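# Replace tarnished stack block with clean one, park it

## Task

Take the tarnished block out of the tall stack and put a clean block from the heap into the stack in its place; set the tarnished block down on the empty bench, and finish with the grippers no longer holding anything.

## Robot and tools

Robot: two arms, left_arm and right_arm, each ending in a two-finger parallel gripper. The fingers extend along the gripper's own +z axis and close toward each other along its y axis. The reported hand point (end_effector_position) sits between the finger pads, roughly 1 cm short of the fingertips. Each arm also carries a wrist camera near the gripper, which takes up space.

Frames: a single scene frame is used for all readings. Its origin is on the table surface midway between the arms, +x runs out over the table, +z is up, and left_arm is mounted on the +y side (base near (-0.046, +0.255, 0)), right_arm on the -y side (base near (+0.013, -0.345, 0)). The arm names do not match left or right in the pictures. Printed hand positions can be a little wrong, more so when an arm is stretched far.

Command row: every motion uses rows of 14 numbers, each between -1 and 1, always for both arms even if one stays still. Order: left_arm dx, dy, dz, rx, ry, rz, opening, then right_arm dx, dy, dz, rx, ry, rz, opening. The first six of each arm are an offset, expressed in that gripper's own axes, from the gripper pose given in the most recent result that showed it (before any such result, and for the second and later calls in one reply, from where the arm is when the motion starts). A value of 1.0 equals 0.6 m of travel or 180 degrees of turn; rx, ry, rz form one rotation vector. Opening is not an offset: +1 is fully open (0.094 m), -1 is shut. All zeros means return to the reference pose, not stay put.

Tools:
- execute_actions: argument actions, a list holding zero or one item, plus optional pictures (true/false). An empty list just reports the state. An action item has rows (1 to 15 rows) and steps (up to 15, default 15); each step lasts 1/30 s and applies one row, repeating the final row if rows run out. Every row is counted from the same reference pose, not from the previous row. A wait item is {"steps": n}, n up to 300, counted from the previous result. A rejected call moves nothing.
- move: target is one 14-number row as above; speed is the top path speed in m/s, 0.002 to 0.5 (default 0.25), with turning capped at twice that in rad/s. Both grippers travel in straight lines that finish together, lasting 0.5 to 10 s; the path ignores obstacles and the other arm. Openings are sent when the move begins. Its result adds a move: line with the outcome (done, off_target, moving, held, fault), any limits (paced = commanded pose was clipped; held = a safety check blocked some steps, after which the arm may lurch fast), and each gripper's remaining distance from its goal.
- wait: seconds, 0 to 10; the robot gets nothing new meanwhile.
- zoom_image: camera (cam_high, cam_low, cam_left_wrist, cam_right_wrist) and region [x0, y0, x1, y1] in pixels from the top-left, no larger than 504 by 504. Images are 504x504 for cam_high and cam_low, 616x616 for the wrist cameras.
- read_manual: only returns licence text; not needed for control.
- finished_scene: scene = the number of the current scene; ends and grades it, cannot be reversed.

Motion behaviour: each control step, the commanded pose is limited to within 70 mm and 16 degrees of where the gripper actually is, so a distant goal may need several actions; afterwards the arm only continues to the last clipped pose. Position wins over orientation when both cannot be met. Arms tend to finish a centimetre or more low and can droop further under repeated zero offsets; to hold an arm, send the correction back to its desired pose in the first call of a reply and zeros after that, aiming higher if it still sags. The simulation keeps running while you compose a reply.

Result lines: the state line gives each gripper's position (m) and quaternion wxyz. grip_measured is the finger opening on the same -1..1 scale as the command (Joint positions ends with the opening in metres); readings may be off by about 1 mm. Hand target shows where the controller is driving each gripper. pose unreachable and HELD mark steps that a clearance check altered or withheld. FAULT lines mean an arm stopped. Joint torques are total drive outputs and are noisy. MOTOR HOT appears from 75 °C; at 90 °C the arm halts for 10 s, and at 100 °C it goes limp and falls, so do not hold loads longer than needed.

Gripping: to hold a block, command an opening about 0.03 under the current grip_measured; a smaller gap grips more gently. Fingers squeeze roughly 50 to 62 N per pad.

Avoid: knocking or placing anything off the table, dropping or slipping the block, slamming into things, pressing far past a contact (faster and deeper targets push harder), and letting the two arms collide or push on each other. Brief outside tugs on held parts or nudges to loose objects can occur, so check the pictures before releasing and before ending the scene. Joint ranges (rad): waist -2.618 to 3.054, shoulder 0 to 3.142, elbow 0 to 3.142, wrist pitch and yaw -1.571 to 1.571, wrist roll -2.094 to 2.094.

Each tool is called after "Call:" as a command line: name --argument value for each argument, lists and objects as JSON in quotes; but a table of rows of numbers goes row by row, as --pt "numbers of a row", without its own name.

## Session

Call:
execute_actions --actions '[]'

Scene clock: 0.00 s of 7120.00 s.
left_arm: end_effector_position=(+0.3893, +0.2627, +0.2304) grip_measured=+1.000 end_effector_quat_wxyz=(+0.517, -0.393, +0.733, +0.200) | right_arm: end_effector_position=(+0.0789, -0.0715, +0.1403) grip_measured=+1.000 end_effector_quat_wxyz=(-0.340, +0.883, -0.325, +0.010)
Joint positions: left_arm=[-0.25   1.693  1.341 -0.516 -1.041 -0.917  0.094] | right_arm=[ 1.285  0.981  0.718 -0.628  0.152 -1.062  0.094]
Joint velocities: left_arm=[-0.012 -0.012 -0.017  0.037 -0.007 -0.037  0.   ] | right_arm=[ 0.007 -0.007 -0.012 -0.022  0.051  0.022  0.   ]
Joint torques (N m, as the arm reports them, + toward a larger angle): no reading
Hand target (left_arm): +0.387, +0.264, +0.231; +0.515, -0.392, +0.734, +0.207
Hand target (right_arm): +0.079, -0.067, +0.150; -0.355, +0.876, -0.326, +0.005
camera_calibration (this result's frames):
cam_left_wrist: T_world_to_cam=[[0.719033, -0.694858, -0.0127929, -0.10024], [-0.451327, -0.452873, -0.768902, 0.521249], [0.528484, 0.55864, -0.639239, -0.0930962], [0, 0, 0, 1]] pos_world=[0.35653, 0.218414, 0.339996]
cam_right_wrist: T_world_to_cam=[[0.76866, 0.374296, 0.518715, -0.103923], [0.243498, -0.921089, 0.303815, -0.107369], [0.591499, -0.107225, -0.799144, 0.161122], [0, 0, 0, 1]] pos_world=[0.010722, -0.0427217, 0.215287]

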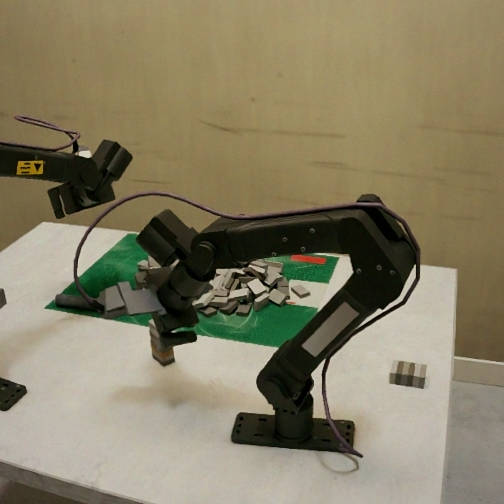

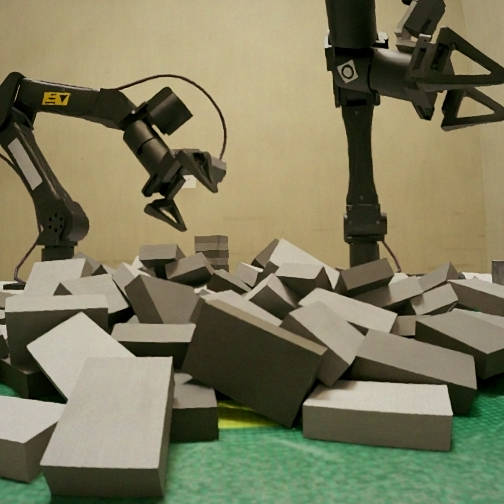

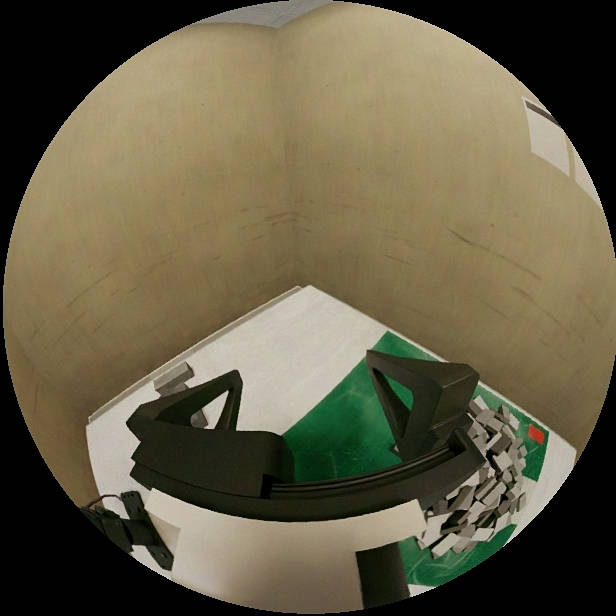

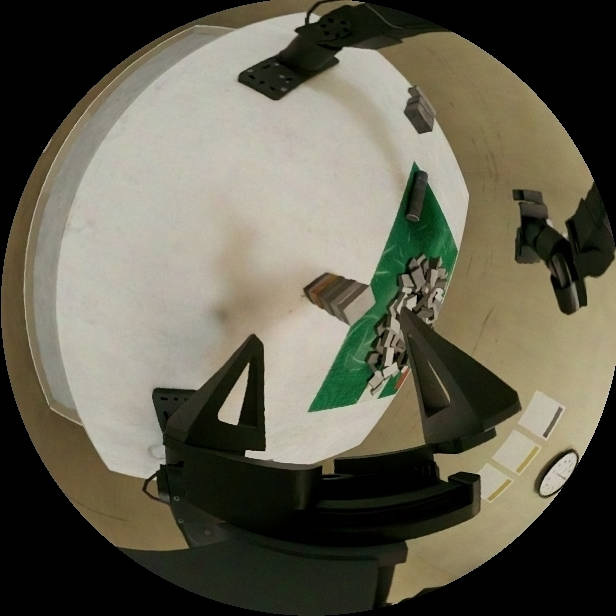

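Call:
execute_actions --actions '[]'

Scene clock: 25.03 s of 7120.00 s.
left_arm: end_effector_position=(+0.3893, +0.2627, +0.2304) grip_measured=+1.000 end_effector_quat_wxyz=(+0.517, -0.393, +0.733, +0.200) | right_arm: end_effector_position=(+0.0789, -0.0715, +0.1403) grip_measured=+1.000 end_effector_quat_wxyz=(-0.340, +0.883, -0.325, +0.010)
Joint positions: left_arm=[-0.25   1.693  1.341 -0.516 -1.041 -0.917  0.094] | right_arm=[ 1.285  0.981  0.718 -0.628  0.152 -1.062  0.094]
Joint velocities: left_arm=[-0.007 -0.002 -0.002  0.051  0.051 -0.051  0.   ] | right_arm=[-0.012 -0.007  0.012 -0.081  0.022  0.007  0.   ]
Joint torques (N m, as the arm reports them, + toward a larger angle): left_arm=[ 0.09 -8.06  7.61  1.21 -0.55  0.01] | right_arm=[-0.01 -2.65  9.33  1.62  0.01  0.07]
Hand target (left_arm): +0.387, +0.264, +0.231; +0.515, -0.392, +0.734, +0.207
Hand target (right_arm): +0.079, -0.067, +0.150; -0.355, +0.876, -0.326, +0.005
Steps of this call (steps 1 to 90: nothing new was sent; then 22.03 s passed at rest). Readings (end_effector_position):
1: left_arm (+0.3893, +0.2627, +0.2304) | right_arm (+0.0789, -0.0715, +0.1403)
2: left_arm (+0.3893, +0.2627, +0.2304) | right_arm (+0.0789, -0.0715, +0.1403)
4: left_arm (+0.3893, +0.2627, +0.2304) | right_arm (+0.0789, -0.0715, +0.1403)
8: left_arm (+0.3893, +0.2627, +0.2304) | right_arm (+0.0789, -0.0715, +0.1403)
90: the state above
camera_calibration (this result's frames):
cam_left_wrist: T_world_to_cam=[[0.719033, -0.694858, -0.0127929, -0.10024], [-0.451327, -0.452873, -0.768902, 0.521249], [0.528484, 0.55864, -0.639239, -0.0930962], [0, 0, 0, 1]] pos_world=[0.35653, 0.218414, 0.339996]
cam_right_wrist: T_world_to_cam=[[0.76866, 0.374296, 0.518715, -0.103923], [0.243498, -0.921089, 0.303815, -0.107369], [0.591499, -0.107225, -0.799144, 0.161122], [0, 0, 0, 1]] pos_world=[0.010722, -0.0427217, 0.215287]

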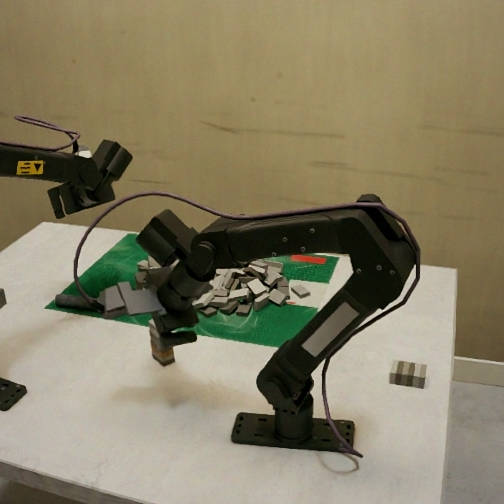

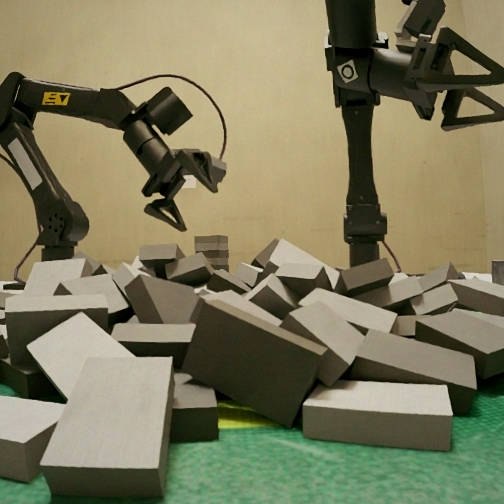

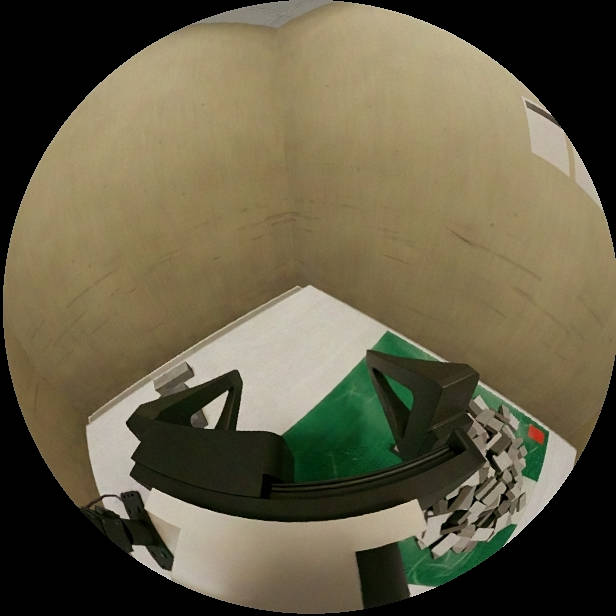

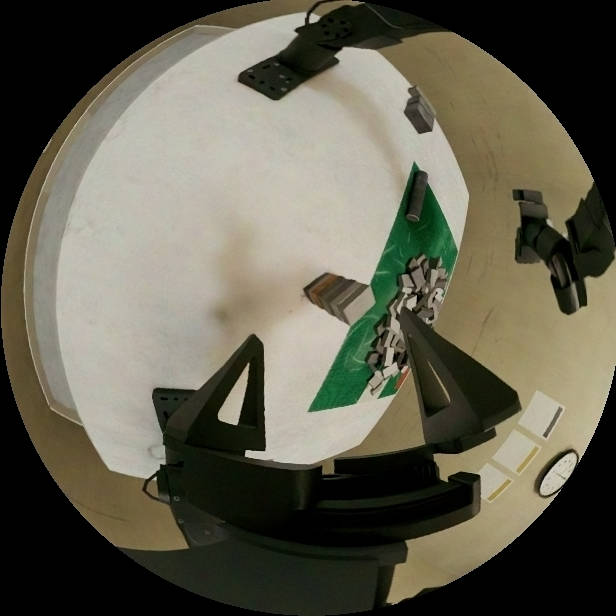

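Call:
move --target '[0.195,0.172,-0.387,0.14,0.362,0.275,1,0.436,0.022,-0.197,-0.008,0.284,0.736,1]' --speed 0.2

Scene clock: 51.27 s of 7120.00 s.
left_arm: end_effector_position=(+0.1570, +0.1209, +0.1956) grip_measured=+1.000 end_effector_quat_wxyz=(+0.010, -0.015, +1.000, -0.004) | right_arm: end_effector_position=(+0.2503, -0.3015, +0.1627) grip_measured=+1.000 end_effector_quat_wxyz=(-0.003, -0.011, +1.000, -0.007)
Joint positions: left_arm=[-0.497  1.472  1.483 -1.561 -0.006 -0.625  0.094] | right_arm=[ 0.044  1.468  1.347 -1.459  0.013  0.164  0.094]
Joint velocities: left_arm=[-0.012  0.007 -0.017 -0.007  0.007 -0.022  0.   ] | right_arm=[-0.027  0.002 -0.012  0.007  0.022 -0.081  0.   ]
Joint torques (N m, as the arm reports them, + toward a larger angle): left_arm=[-0.87 -6.81  6.14  0.27  0.07  0.12] | right_arm=[-0.79 -4.49  9.55  0.27 -0.11  0.09]
Hand target (left_arm): +0.149, +0.122, +0.201; +0.010, -0.006, +1.000, -0.008
Hand target (right_arm): +0.254, -0.303, +0.169; +0.001, -0.001, +1.000, -0.004
Off the commanded pose (left_arm): 0.008 m, 2 deg.
Off the commanded pose (right_arm): 0.008 m, 1 deg.
joint sent to its limit (left arm) — the command would take joint 4 (wrist pitch) past its lower limit, so that joint was sent only as far as its limit.
After step 90, 16.57 s passed at rest.
move: done
camera_calibration (this result's frames):
cam_left_wrist: T_world_to_cam=[[-0.127677, -0.990366, 0.0536028, 0.123439], [-0.95251, 0.137502, 0.271694, 0.129189], [-0.276447, -0.0163681, -0.96089, 0.345503], [0, 0, 0, 1]] pos_world=[0.234327, 0.110142, 0.290274]
cam_right_wrist: T_world_to_cam=[[-0.261895, -0.965051, 0.00938207, -0.224182], [-0.664304, 0.187313, 0.723612, 0.125333], [-0.70008, 0.183278, -0.690143, 0.446066], [0, 0, 0, 1]] pos_world=[0.336829, -0.321577, 0.219261]

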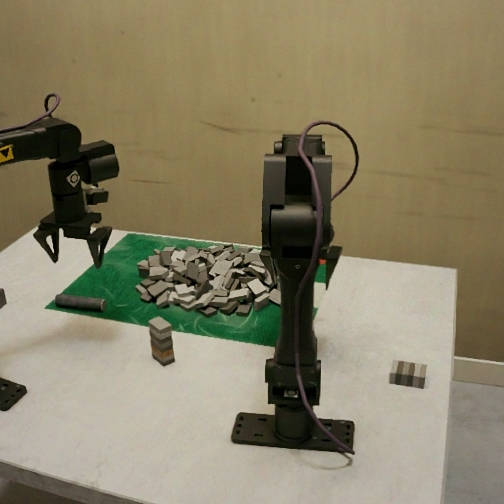

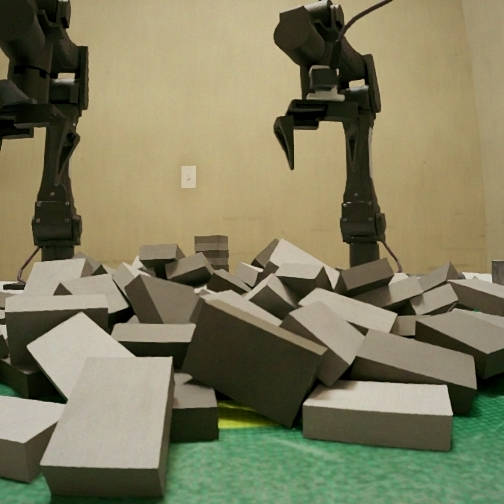

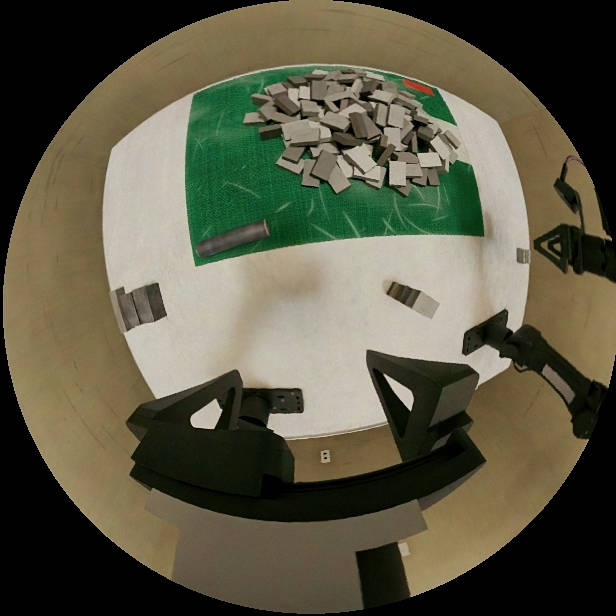

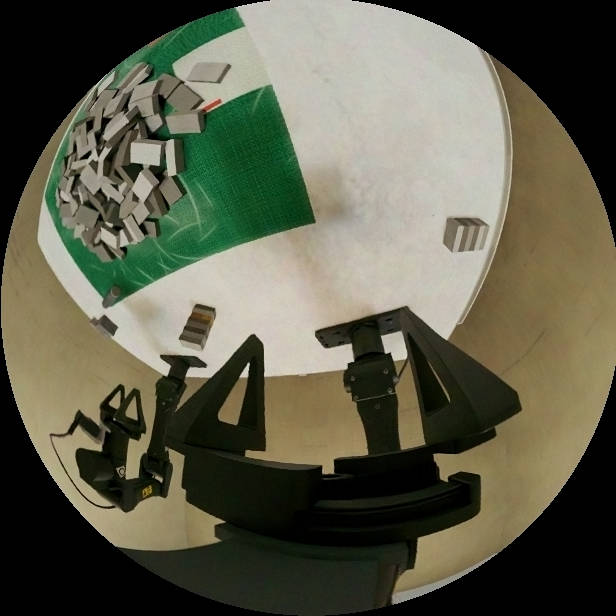

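Call:
move --target '[0.112,-0.268,0.03,0,0,0,1,0,0,-0.01,0,0,0,1]' --speed 0.2

Call:
zoom_image --camera "cam_left_wrist" --region '[230,180,390,340]'

Call:
zoom_image --camera "cam_high" --region '[120,300,200,380]'

Scene clock: 62.40 s of 7120.00 s.
left_arm: end_effector_position=(+0.0915, -0.0356, +0.1743) grip_measured=+1.000 end_effector_quat_wxyz=(+0.002, -0.011, +1.000, -0.001) | right_arm: end_effector_position=(+0.2473, -0.3020, +0.1628) grip_measured=+1.000 end_effector_quat_wxyz=(-0.010, -0.011, +1.000, -0.008)
Joint positions: left_arm=[-1.038  1.773  1.715 -1.509 -0.002 -1.158  0.094] | right_arm=[ 0.044  1.468  1.347 -1.471  0.012  0.166  0.094]
Joint velocities: left_arm=[-0.017  0.007  0.007  0.022 -0.081 -0.066  0.   ] | right_arm=[-0.007  0.007 -0.017  0.051  0.066 -0.022  0.   ]
Joint torques (N m, as the arm reports them, + toward a larger angle): left_arm=[-0.26 -7.05  8.7   0.36 -0.07 -0.08] | right_arm=[ 0.01 -4.61  9.3   0.25 -0.02  0.  ]
Hand target (left_arm): +0.094, -0.040, +0.178; +0.008, -0.015, +1.000, -0.004
Hand target (right_arm): +0.250, -0.301, +0.169; -0.003, -0.011, +1.000, -0.007
Off the commanded pose (left_arm): 0.008 m, 1 deg.
Off the commanded pose (right_arm): 0.007 m, 1 deg.
After step 90, 6.70 s passed at rest.
move: done
camera_calibration (this result's frames):
cam_left_wrist: T_world_to_cam=[[-0.13439, -0.989651, 0.0503082, -0.037482], [-0.946575, 0.143228, 0.288933, 0.090762], [-0.293148, -0.00879079, -0.956027, 0.305263], [0, 0, 0, 1]] pos_world=[0.170363, -0.0474103, 0.267501]
cam_right_wrist: T_world_to_cam=[[-0.263597, -0.964525, 0.014399, -0.225684], [-0.655188, 0.189973, 0.73119, 0.120718], [-0.707987, 0.183306, -0.682022, 0.444737], [0, 0, 0, 1]] pos_world=[0.334471, -0.322134, 0.218302]

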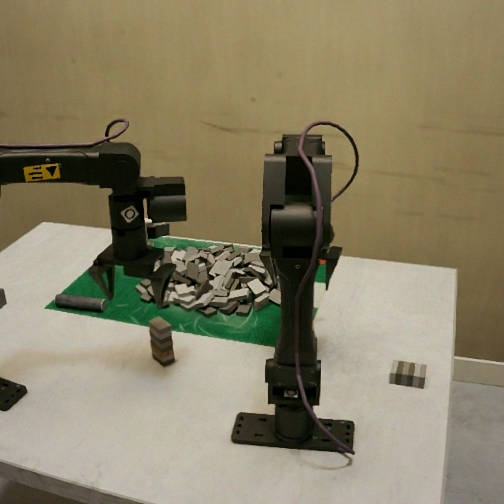

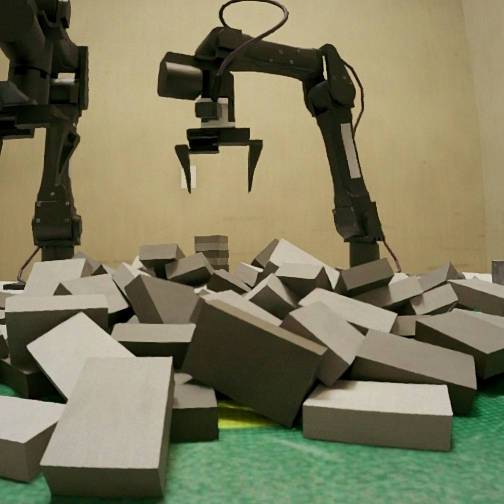

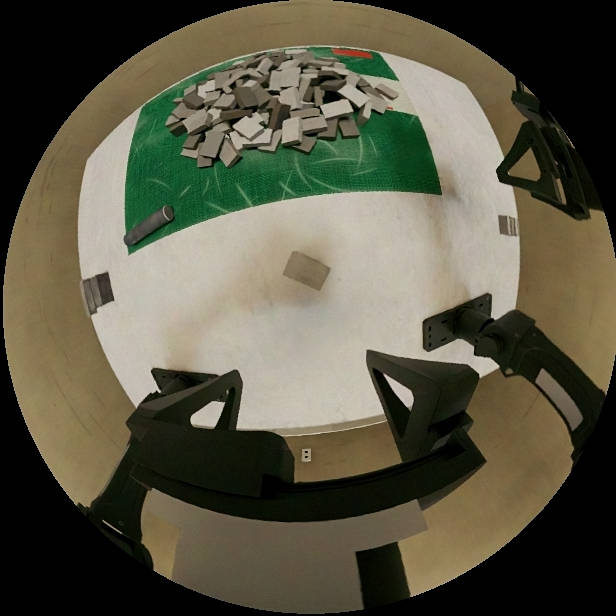

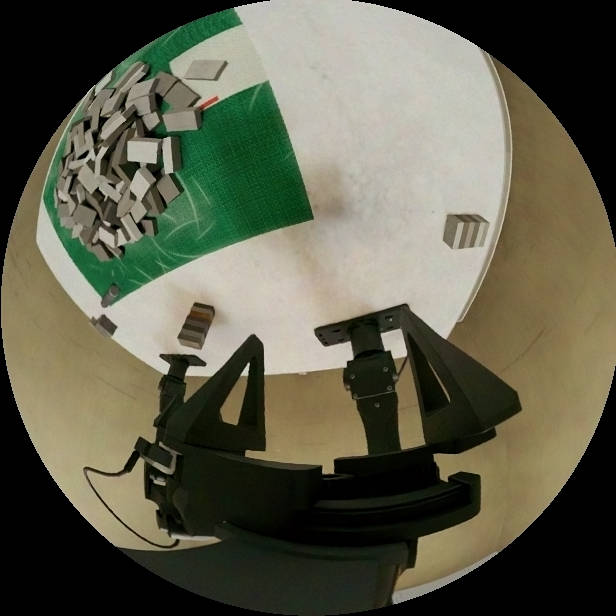

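Region (230, 180, 390, 340) of cam_left_wrist's 616x616 image, scaled by 3.150, with more detail than that image has.

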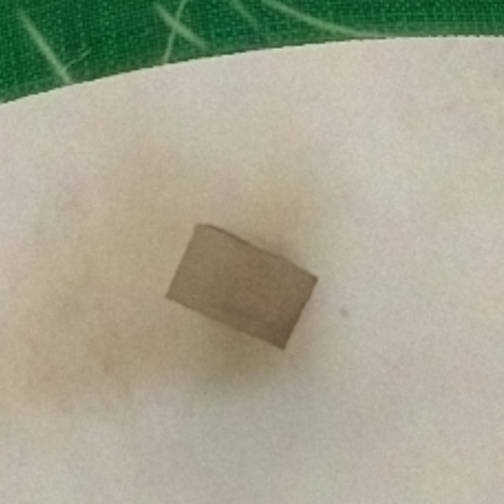

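Region (120, 300, 200, 380) of cam_high's 504x504 image, scaled by 6.300, with more detail than that image has.

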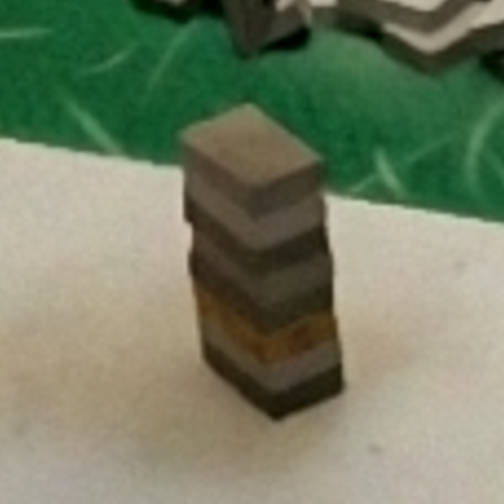

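Call:
move --target '[-0.15,0.27,-0.01,0,0,0,1,0.22,0.303,0.095,-0.17,-0.303,-0.295,0.3]' --speed 0.15

Scene clock: 92.60 s of 7120.00 s.
left_arm: end_effector_position=(+0.1835, +0.1201, +0.1817) grip_measured=+1.000 end_effector_quat_wxyz=(+0.006, -0.011, +1.000, -0.002) | right_arm: end_effector_position=(+0.1057, -0.1274, +0.1034) grip_measured=+0.301 end_effector_quat_wxyz=(+0.410, -0.433, +0.765, +0.243)
Joint positions: left_arm=[-0.442  1.553  1.503 -1.507 -0.002 -0.561  0.094] | right_arm=[ 1.212  0.428  0.235 -0.405  0.254  0.189  0.061]
Joint velocities: left_arm=[-0.007 -0.012 -0.007 -0.022 -0.066  0.007  0.   ] | right_arm=[ 0.002 -0.007 -0.007  0.022 -0.007 -0.051 -0.001]
Joint torques (N m, as the arm reports them, + toward a larger angle): left_arm=[ 0.89 -7.31  4.35  0.41  0.01  0.11] | right_arm=[ 0.63  0.26  8.01  2.13  0.19 -0.03]
Hand target (left_arm): +0.179, +0.126, +0.181; +0.004, -0.011, +1.000, +0.000
Hand target (right_arm): +0.106, -0.124, +0.110; +0.423, -0.432, +0.756, +0.250
Off the commanded pose (left_arm): 0.010 m, 1 deg.
Off the commanded pose (right_arm): 0.006 m, 2 deg.
After step 90, 21.67 s passed at rest.
move: done
camera_calibration (this result's frames):
cam_left_wrist: T_world_to_cam=[[-0.13558, -0.989396, 0.0520971, 0.128421], [-0.948956, 0.144793, 0.280209, 0.155219], [-0.284781, -0.0114471, -0.958524, 0.339869], [0, 0, 0, 1]] pos_world=[0.261496, 0.108475, 0.275589]
cam_right_wrist: T_world_to_cam=[[0.747819, -0.612059, -0.257197, -0.12771], [-0.657655, -0.735955, -0.160808, 0.0127823], [-0.0908613, 0.289403, -0.952885, 0.248292], [0, 0, 0, 1]] pos_world=[0.12647, -0.140615, 0.205803]

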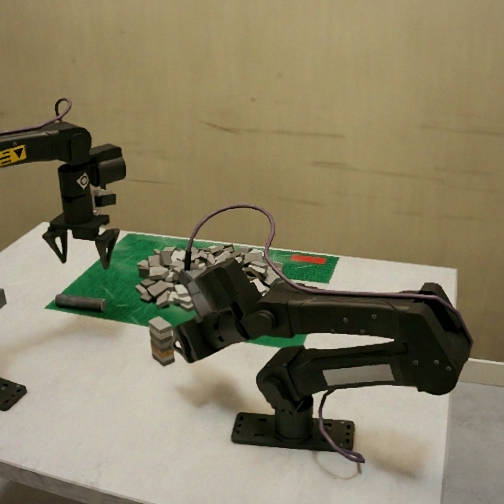

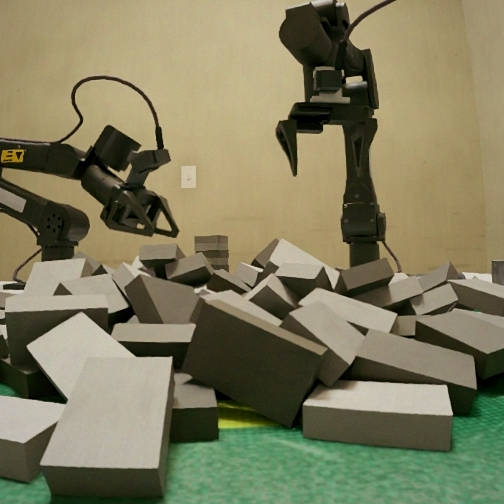

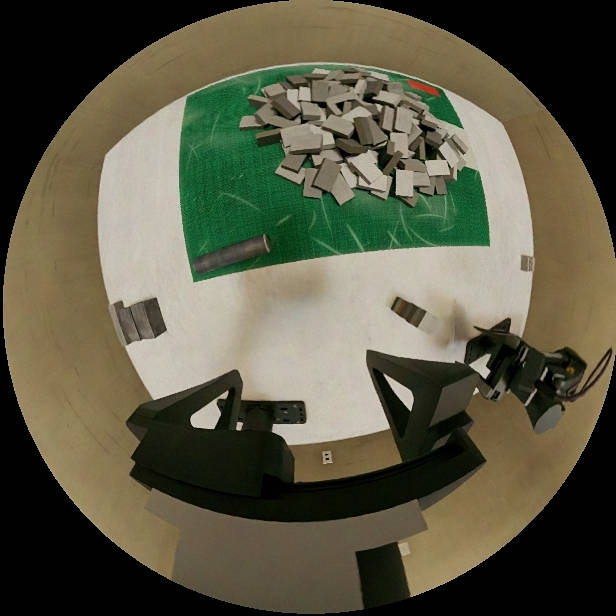

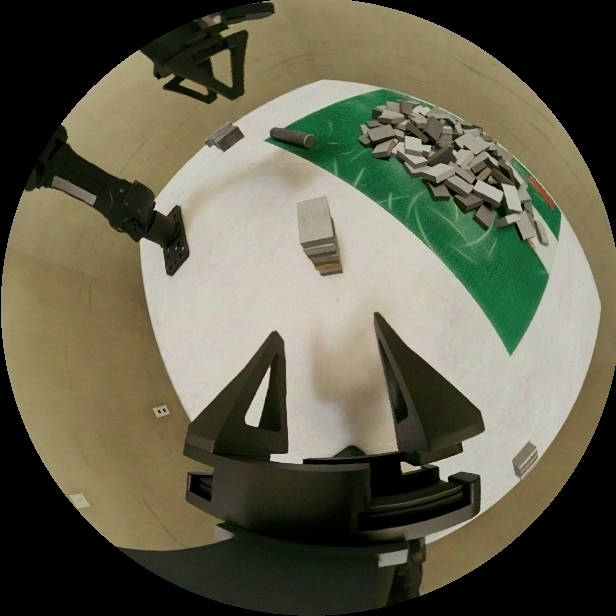

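Call:
move --target '[0,0,0,0,0,0,1,-0.012,0,0.125,0,-0.01,0,0.3]' --speed 0.06

Call:
zoom_image --camera "cam_high" --region '[120,290,220,390]'

Scene clock: 105.50 s of 7120.00 s.
left_arm: end_effector_position=(+0.1835, +0.1201, +0.1817) grip_measured=+1.000 end_effector_quat_wxyz=(+0.006, -0.011, +1.000, -0.002) | right_arm: end_effector_position=(+0.1358, -0.0696, +0.0639) grip_measured=+0.301 end_effector_quat_wxyz=(+0.414, -0.433, +0.762, +0.247)
Joint positions: left_arm=[-0.442  1.553  1.503 -1.507 -0.002 -0.561  0.094] | right_arm=[1.099 1.065 0.177 0.315 0.158 0.122 0.061]
Joint velocities: left_arm=[ 0.012  0.002  0.002  0.007  0.051 -0.081  0.   ] | right_arm=[-0.002 -0.022  0.002 -0.007 -0.051 -0.007  0.001]
Joint torques (N m, as the arm reports them, + toward a larger angle): left_arm=[ 0.07 -5.89  6.4   0.43  0.03  0.01] | right_arm=[-0.86 -1.03  7.19  2.11  0.   -0.08]
Hand target (left_arm): +0.183, +0.120, +0.182; +0.006, -0.011, +1.000, -0.002
Hand target (right_arm): +0.140, -0.068, +0.067; +0.422, -0.430, +0.758, +0.250
Off the commanded pose (left_arm): 0.000 m, 0 deg.
Off the commanded pose (right_arm): 0.006 m, 1 deg.
After step 90, 7.83 s passed at rest.
move: done
camera_calibration (this result's frames):
cam_left_wrist: T_world_to_cam=[[-0.13558, -0.989396, 0.0520971, 0.128421], [-0.948956, 0.144793, 0.280209, 0.155219], [-0.284781, -0.0114471, -0.958524, 0.339869], [0, 0, 0, 1]] pos_world=[0.261496, 0.108475, 0.275589]
cam_right_wrist: T_world_to_cam=[[0.751111, -0.607011, -0.259557, -0.124939], [-0.654478, -0.736205, -0.172223, 0.0690035], [-0.0865458, 0.299233, -0.950247, 0.196637], [0, 0, 0, 1]] pos_world=[0.156022, -0.0838786, 0.166309]

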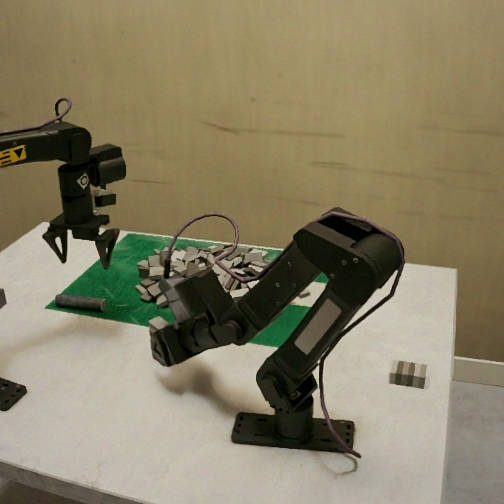

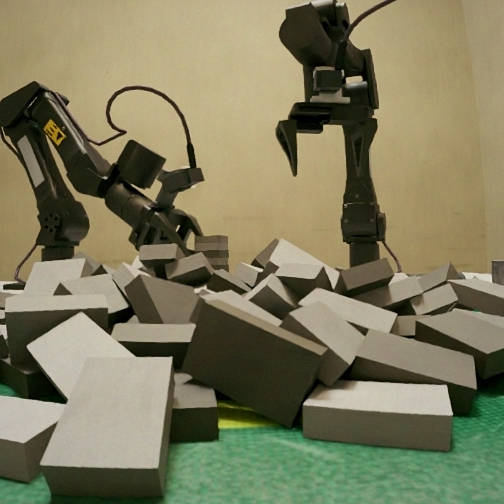

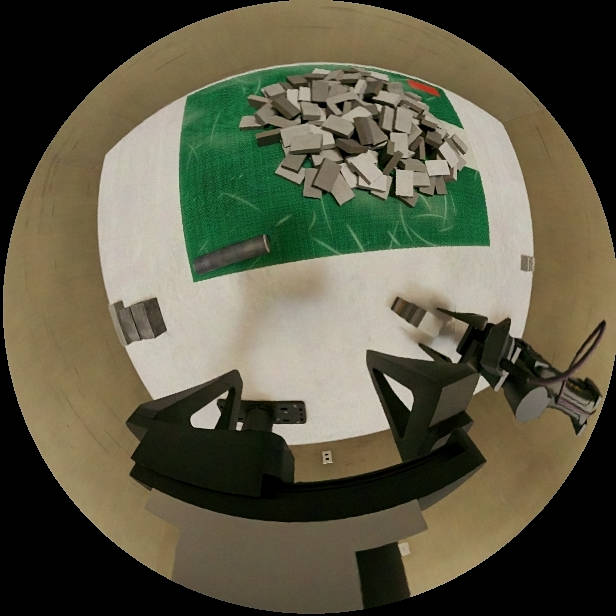

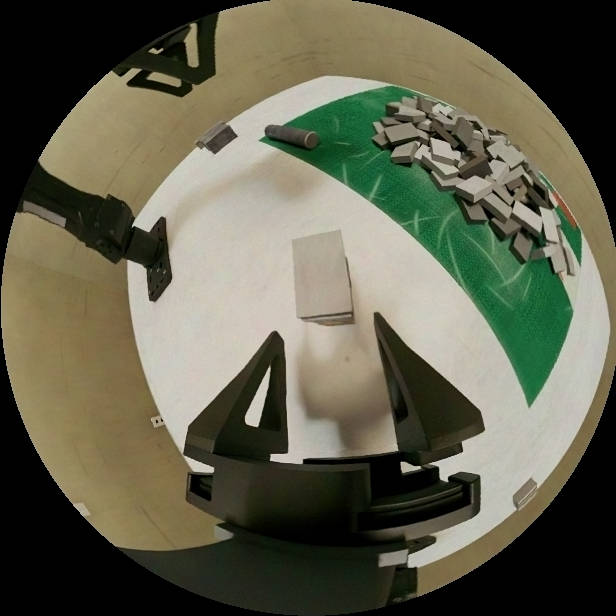

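Region (120, 290, 220, 390) of cam_high's 504x504 image, scaled by 5.040, with more detail than that image has.

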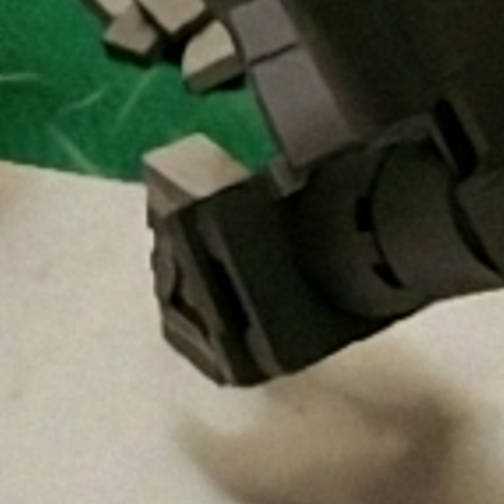

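Call:
move --target '[0.306,-0.15,0.24,0,0,0,-0.6,-0.008,-0.005,0.044,0,-0.006,0,-0.1]' --speed 0.12

Scene clock: 121.00 s of 7120.00 s.
left_arm: end_effector_position=(+0.0059, +0.0230, +0.0439) grip_measured=-0.598 end_effector_quat_wxyz=(+0.002, -0.010, +1.000, -0.015) | right_arm: end_effector_position=(+0.1436, -0.0596, +0.0408) grip_measured=-0.099 end_effector_quat_wxyz=(+0.405, -0.438, +0.766, +0.241)
Joint positions: left_arm=[-1.258  1.474  0.873 -0.938  0.001 -1.377  0.019] | right_arm=[1.07  1.285 0.177 0.512 0.131 0.105 0.042]
Joint velocities: left_arm=[-0.012 -0.012  0.017 -0.022 -0.066 -0.066  0.001] | right_arm=[-0.012 -0.007  0.007  0.022 -0.007 -0.007 -0.001]
Joint torques (N m, as the arm reports them, + toward a larger angle): left_arm=[-0.76 -4.05  4.33  0.55 -0.05 -0.06] | right_arm=[-0.85 -2.21  8.77  2.1  -0.06 -0.08]
Hand target (left_arm): +0.004, +0.028, +0.036; +0.003, -0.011, +1.000, -0.003
Hand target (right_arm): +0.151, -0.050, +0.053; +0.421, -0.431, +0.758, +0.251
Off the commanded pose (left_arm): 0.009 m, 2 deg.
Off the commanded pose (right_arm): 0.018 m, 3 deg.
After step 90, 9.87 s passed at rest.
move: off_target (right_arm)
camera_calibration (this result's frames):
cam_left_wrist: T_world_to_cam=[[-0.136478, -0.987477, 0.0791424, 0.0142333], [-0.946856, 0.153518, 0.282658, 0.0390839], [-0.291268, -0.0363599, -0.95595, 0.156634], [0, 0, 0, 1]] pos_world=[0.0845718, 0.0137502, 0.13756]
cam_right_wrist: T_world_to_cam=[[0.750573, -0.610614, -0.252569, -0.13114], [-0.653594, -0.742276, -0.147789, 0.0760421], [-0.0972338, 0.276004, -0.956226, 0.172695], [0, 0, 0, 1]] pos_world=[0.164922, -0.071296, 0.143251]

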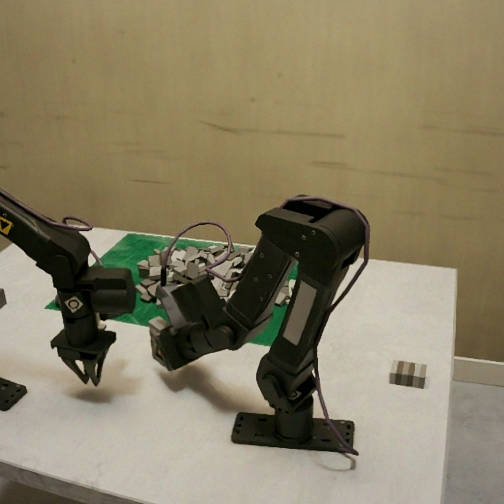

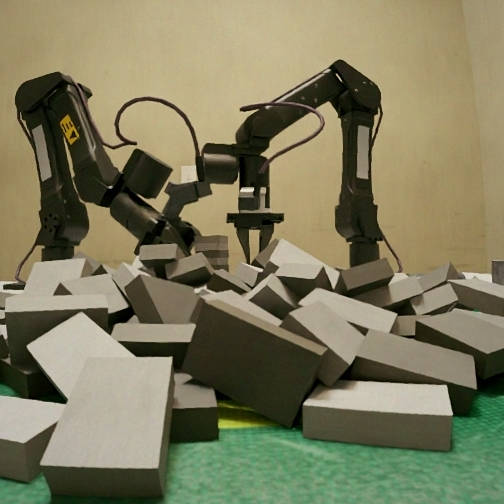

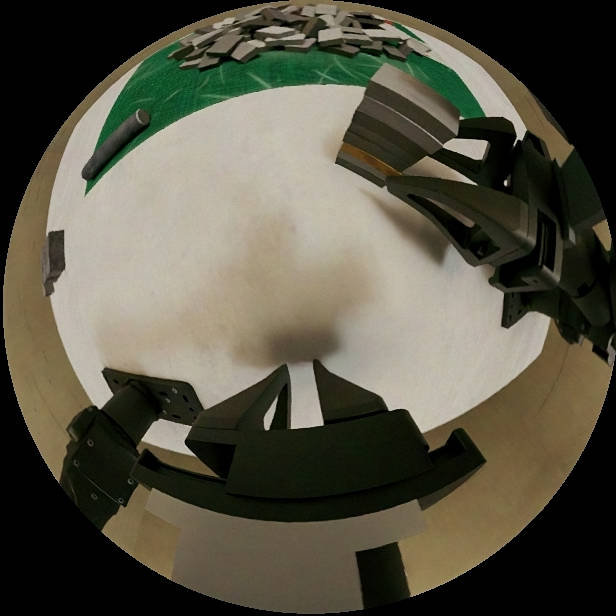

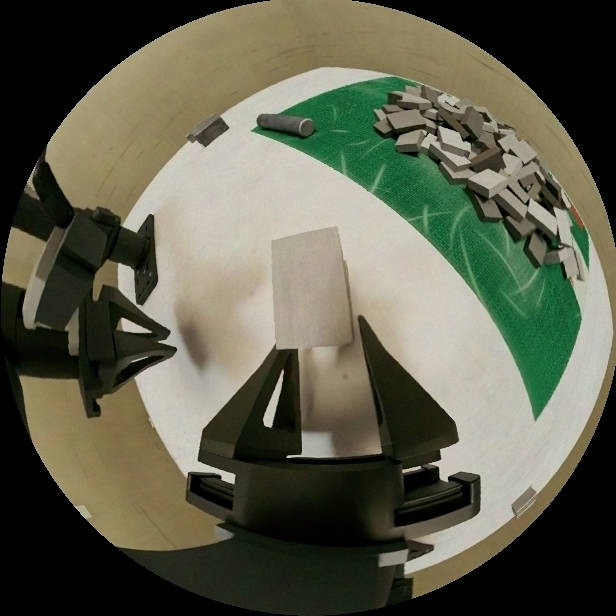

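Call:
move --target '[0,0,0,0,0,0,-0.6,-0.05,0,0.008,0,-0.02,0,-0.1]' --speed 0.03

Call:
zoom_image --camera "cam_left_wrist" --region '[310,50,510,250]'

Scene clock: 128.40 s of 7120.00 s.
left_arm: end_effector_position=(+0.0060, +0.0226, +0.0439) grip_measured=-0.598 end_effector_quat_wxyz=(+0.003, -0.011, +1.000, -0.016) | right_arm: end_effector_position=(+0.1472, -0.0499, +0.0525) grip_measured=-0.099 end_effector_quat_wxyz=(+0.416, -0.436, +0.759, +0.248)
Joint positions: left_arm=[-1.258  1.474  0.873 -0.936  0.001 -1.379  0.019] | right_arm=[1.07  1.285 0.209 0.51  0.131 0.099 0.042]
Joint velocities: left_arm=[ 0.007  0.002  0.012 -0.007 -0.022 -0.022  0.001] | right_arm=[ 0.007  0.007  0.007 -0.066 -0.037 -0.051 -0.   ]
Joint torques (N m, as the arm reports them, + toward a larger angle): left_arm=[ 0.05 -5.01  6.19  0.46  0.02  0.04] | right_arm=[-0.97 -2.6   8.94  1.97 -0.05 -0.06]
Hand target (left_arm): +0.006, +0.023, +0.044; +0.002, -0.010, +1.000, -0.016
Hand target (right_arm): +0.154, -0.042, +0.063; +0.428, -0.430, +0.753, +0.254
Off the commanded pose (left_arm): 0.000 m, 0 deg.
Off the commanded pose (right_arm): 0.015 m, 2 deg.
After step 90, 3.10 s passed at rest.
move: off_target (right_arm)
camera_calibration (this result's frames):
cam_left_wrist: T_world_to_cam=[[-0.134616, -0.987615, 0.0805889, 0.013806], [-0.947223, 0.152136, 0.282177, 0.0392686], [-0.290943, -0.0383499, -0.955971, 0.156699], [0, 0, 0, 1]] pos_world=[0.0846452, 0.0136703, 0.137607]
cam_right_wrist: T_world_to_cam=[[0.756477, -0.601375, -0.25708, -0.125175], [-0.64865, -0.740141, -0.177326, 0.0881949], [-0.0836358, 0.300898, -0.949982, 0.180493], [0, 0, 0, 1]] pos_world=[0.166995, -0.0643105, 0.154924]

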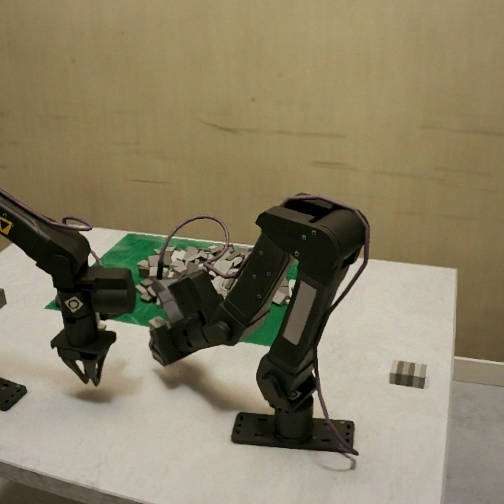

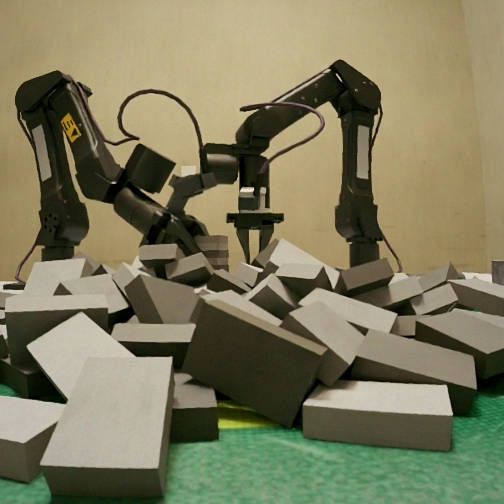

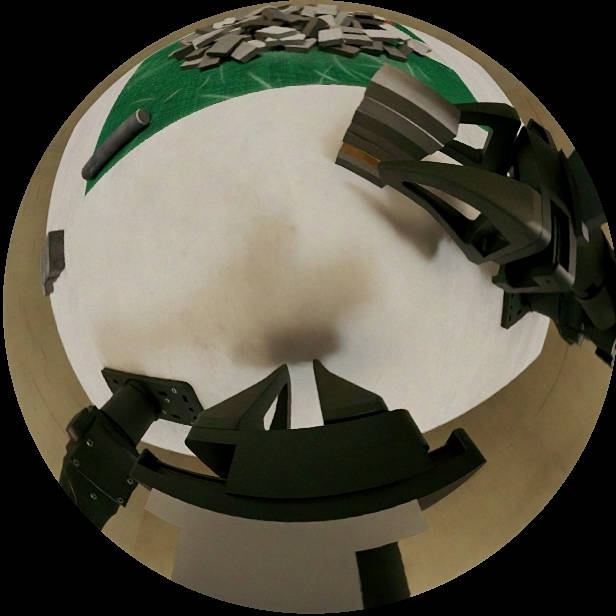

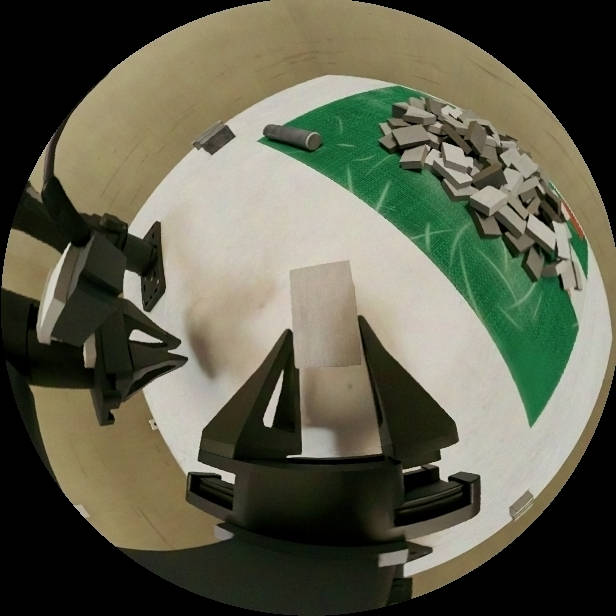

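Region (310, 50, 510, 250) of cam_left_wrist's 616x616 image, scaled by 2.520, with more detail than that image has.

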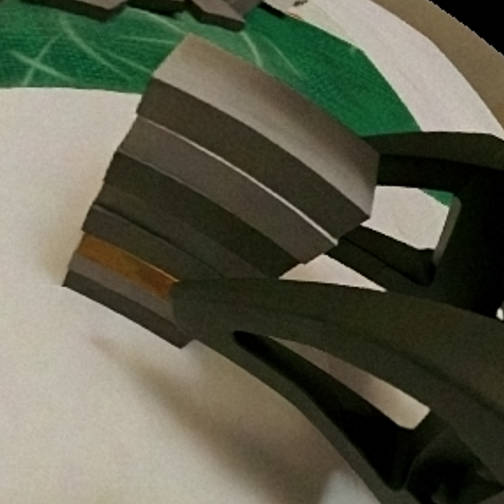

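Call:
execute_actions --actions '[{"rows":[[0,0,0,0,0,0,-0.6,-0.023,-0.008,0.006,0,-0.01,0,-0.1],[0,0,0,0,0,0,-0.6,-0.024,-0.012,0.007,0,-0.01,0,-0.1],[0,0,0,0,0,0,-0.6,-0.025,-0.016,0.008,0,-0.01,0,-0.1]],"steps":15}]'

Scene clock: 138.33 s of 7120.00 s.
left_arm: end_effector_position=(+0.0060, +0.0226, +0.0439) grip_measured=-0.598 end_effector_quat_wxyz=(+0.003, -0.011, +1.000, -0.016) | right_arm: end_effector_position=(+0.1552, -0.0534, +0.0520) grip_measured=-0.099 end_effector_quat_wxyz=(+0.415, -0.436, +0.759, +0.247)
Joint positions: left_arm=[-1.258  1.474  0.873 -0.936  0.001 -1.379  0.019] | right_arm=[1.02  1.285 0.209 0.51  0.089 0.073 0.042]
Joint velocities: left_arm=[-0.002 -0.007 -0.002 -0.022 -0.051 -0.037  0.   ] | right_arm=[-0.037  0.002 -0.002  0.022 -0.051  0.007 -0.   ]
Joint torques (N m, as the arm reports them, + toward a larger angle): left_arm=[ 0.05 -5.02  6.21  0.46  0.03  0.02] | right_arm=[-0.84 -2.21  9.08  2.04 -0.06 -0.05]
Hand target (left_arm): +0.006, +0.023, +0.044; +0.003, -0.011, +1.000, -0.016
Hand target (right_arm): +0.162, -0.045, +0.063; +0.428, -0.432, +0.752, +0.255
Off the commanded pose (left_arm): 0.000 m, 0 deg.
Off the commanded pose (right_arm): 0.015 m, 2 deg.
Steps of this call (steps 1 to 90: nothing new was sent; then 6.43 s passed at rest; steps 91 to 105: all 15 steps of this action). Readings (end_effector_position):
91: left_arm (+0.0060, +0.0226, +0.0439) | right_arm (+0.1476, -0.0501, +0.0524)
92: left_arm (+0.0060, +0.0226, +0.0439) | right_arm (+0.1492, -0.0508, +0.0523)
94: left_arm (+0.0060, +0.0226, +0.0439) | right_arm (+0.1544, -0.0531, +0.0522)
98: left_arm (+0.0060, +0.0226, +0.0439) | right_arm (+0.1567, -0.0542, +0.0521)
105: the state above
camera_calibration (this result's frames):
cam_left_wrist: T_world_to_cam=[[-0.134616, -0.987615, 0.0805889, 0.013806], [-0.947223, 0.152136, 0.282177, 0.0392686], [-0.290943, -0.0383499, -0.955971, 0.156699], [0, 0, 0, 1]] pos_world=[0.0846452, 0.0136703, 0.137607]
cam_right_wrist: T_world_to_cam=[[0.755683, -0.60251, -0.256758, -0.13335], [-0.649414, -0.740137, -0.174524, 0.0907044], [-0.0848842, 0.298627, -0.950588, 0.18189], [0, 0, 0, 1]] pos_world=[0.175115, -0.0675285, 0.154494]

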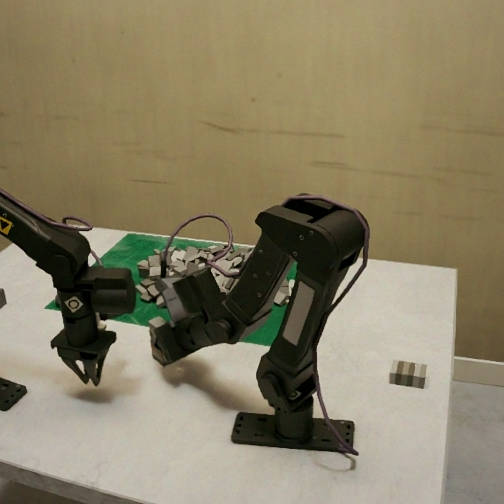

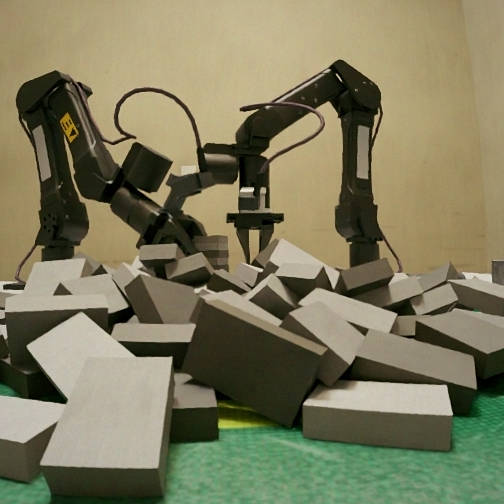

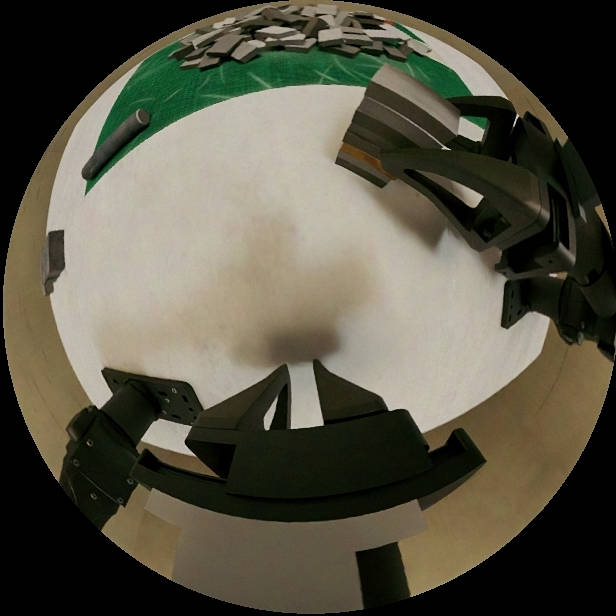

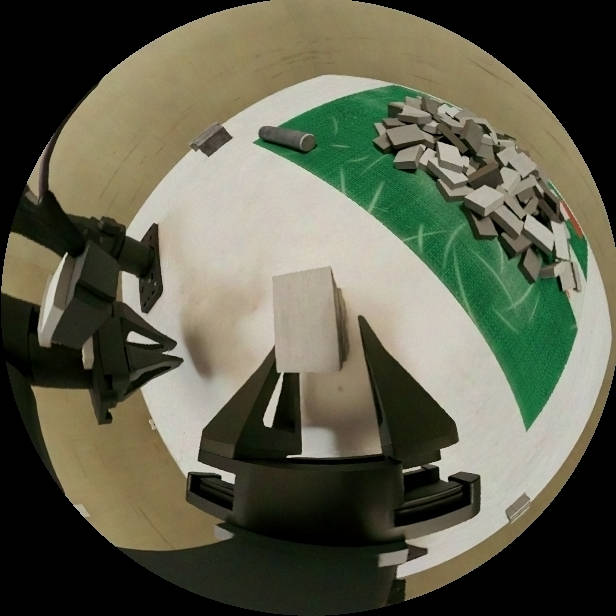

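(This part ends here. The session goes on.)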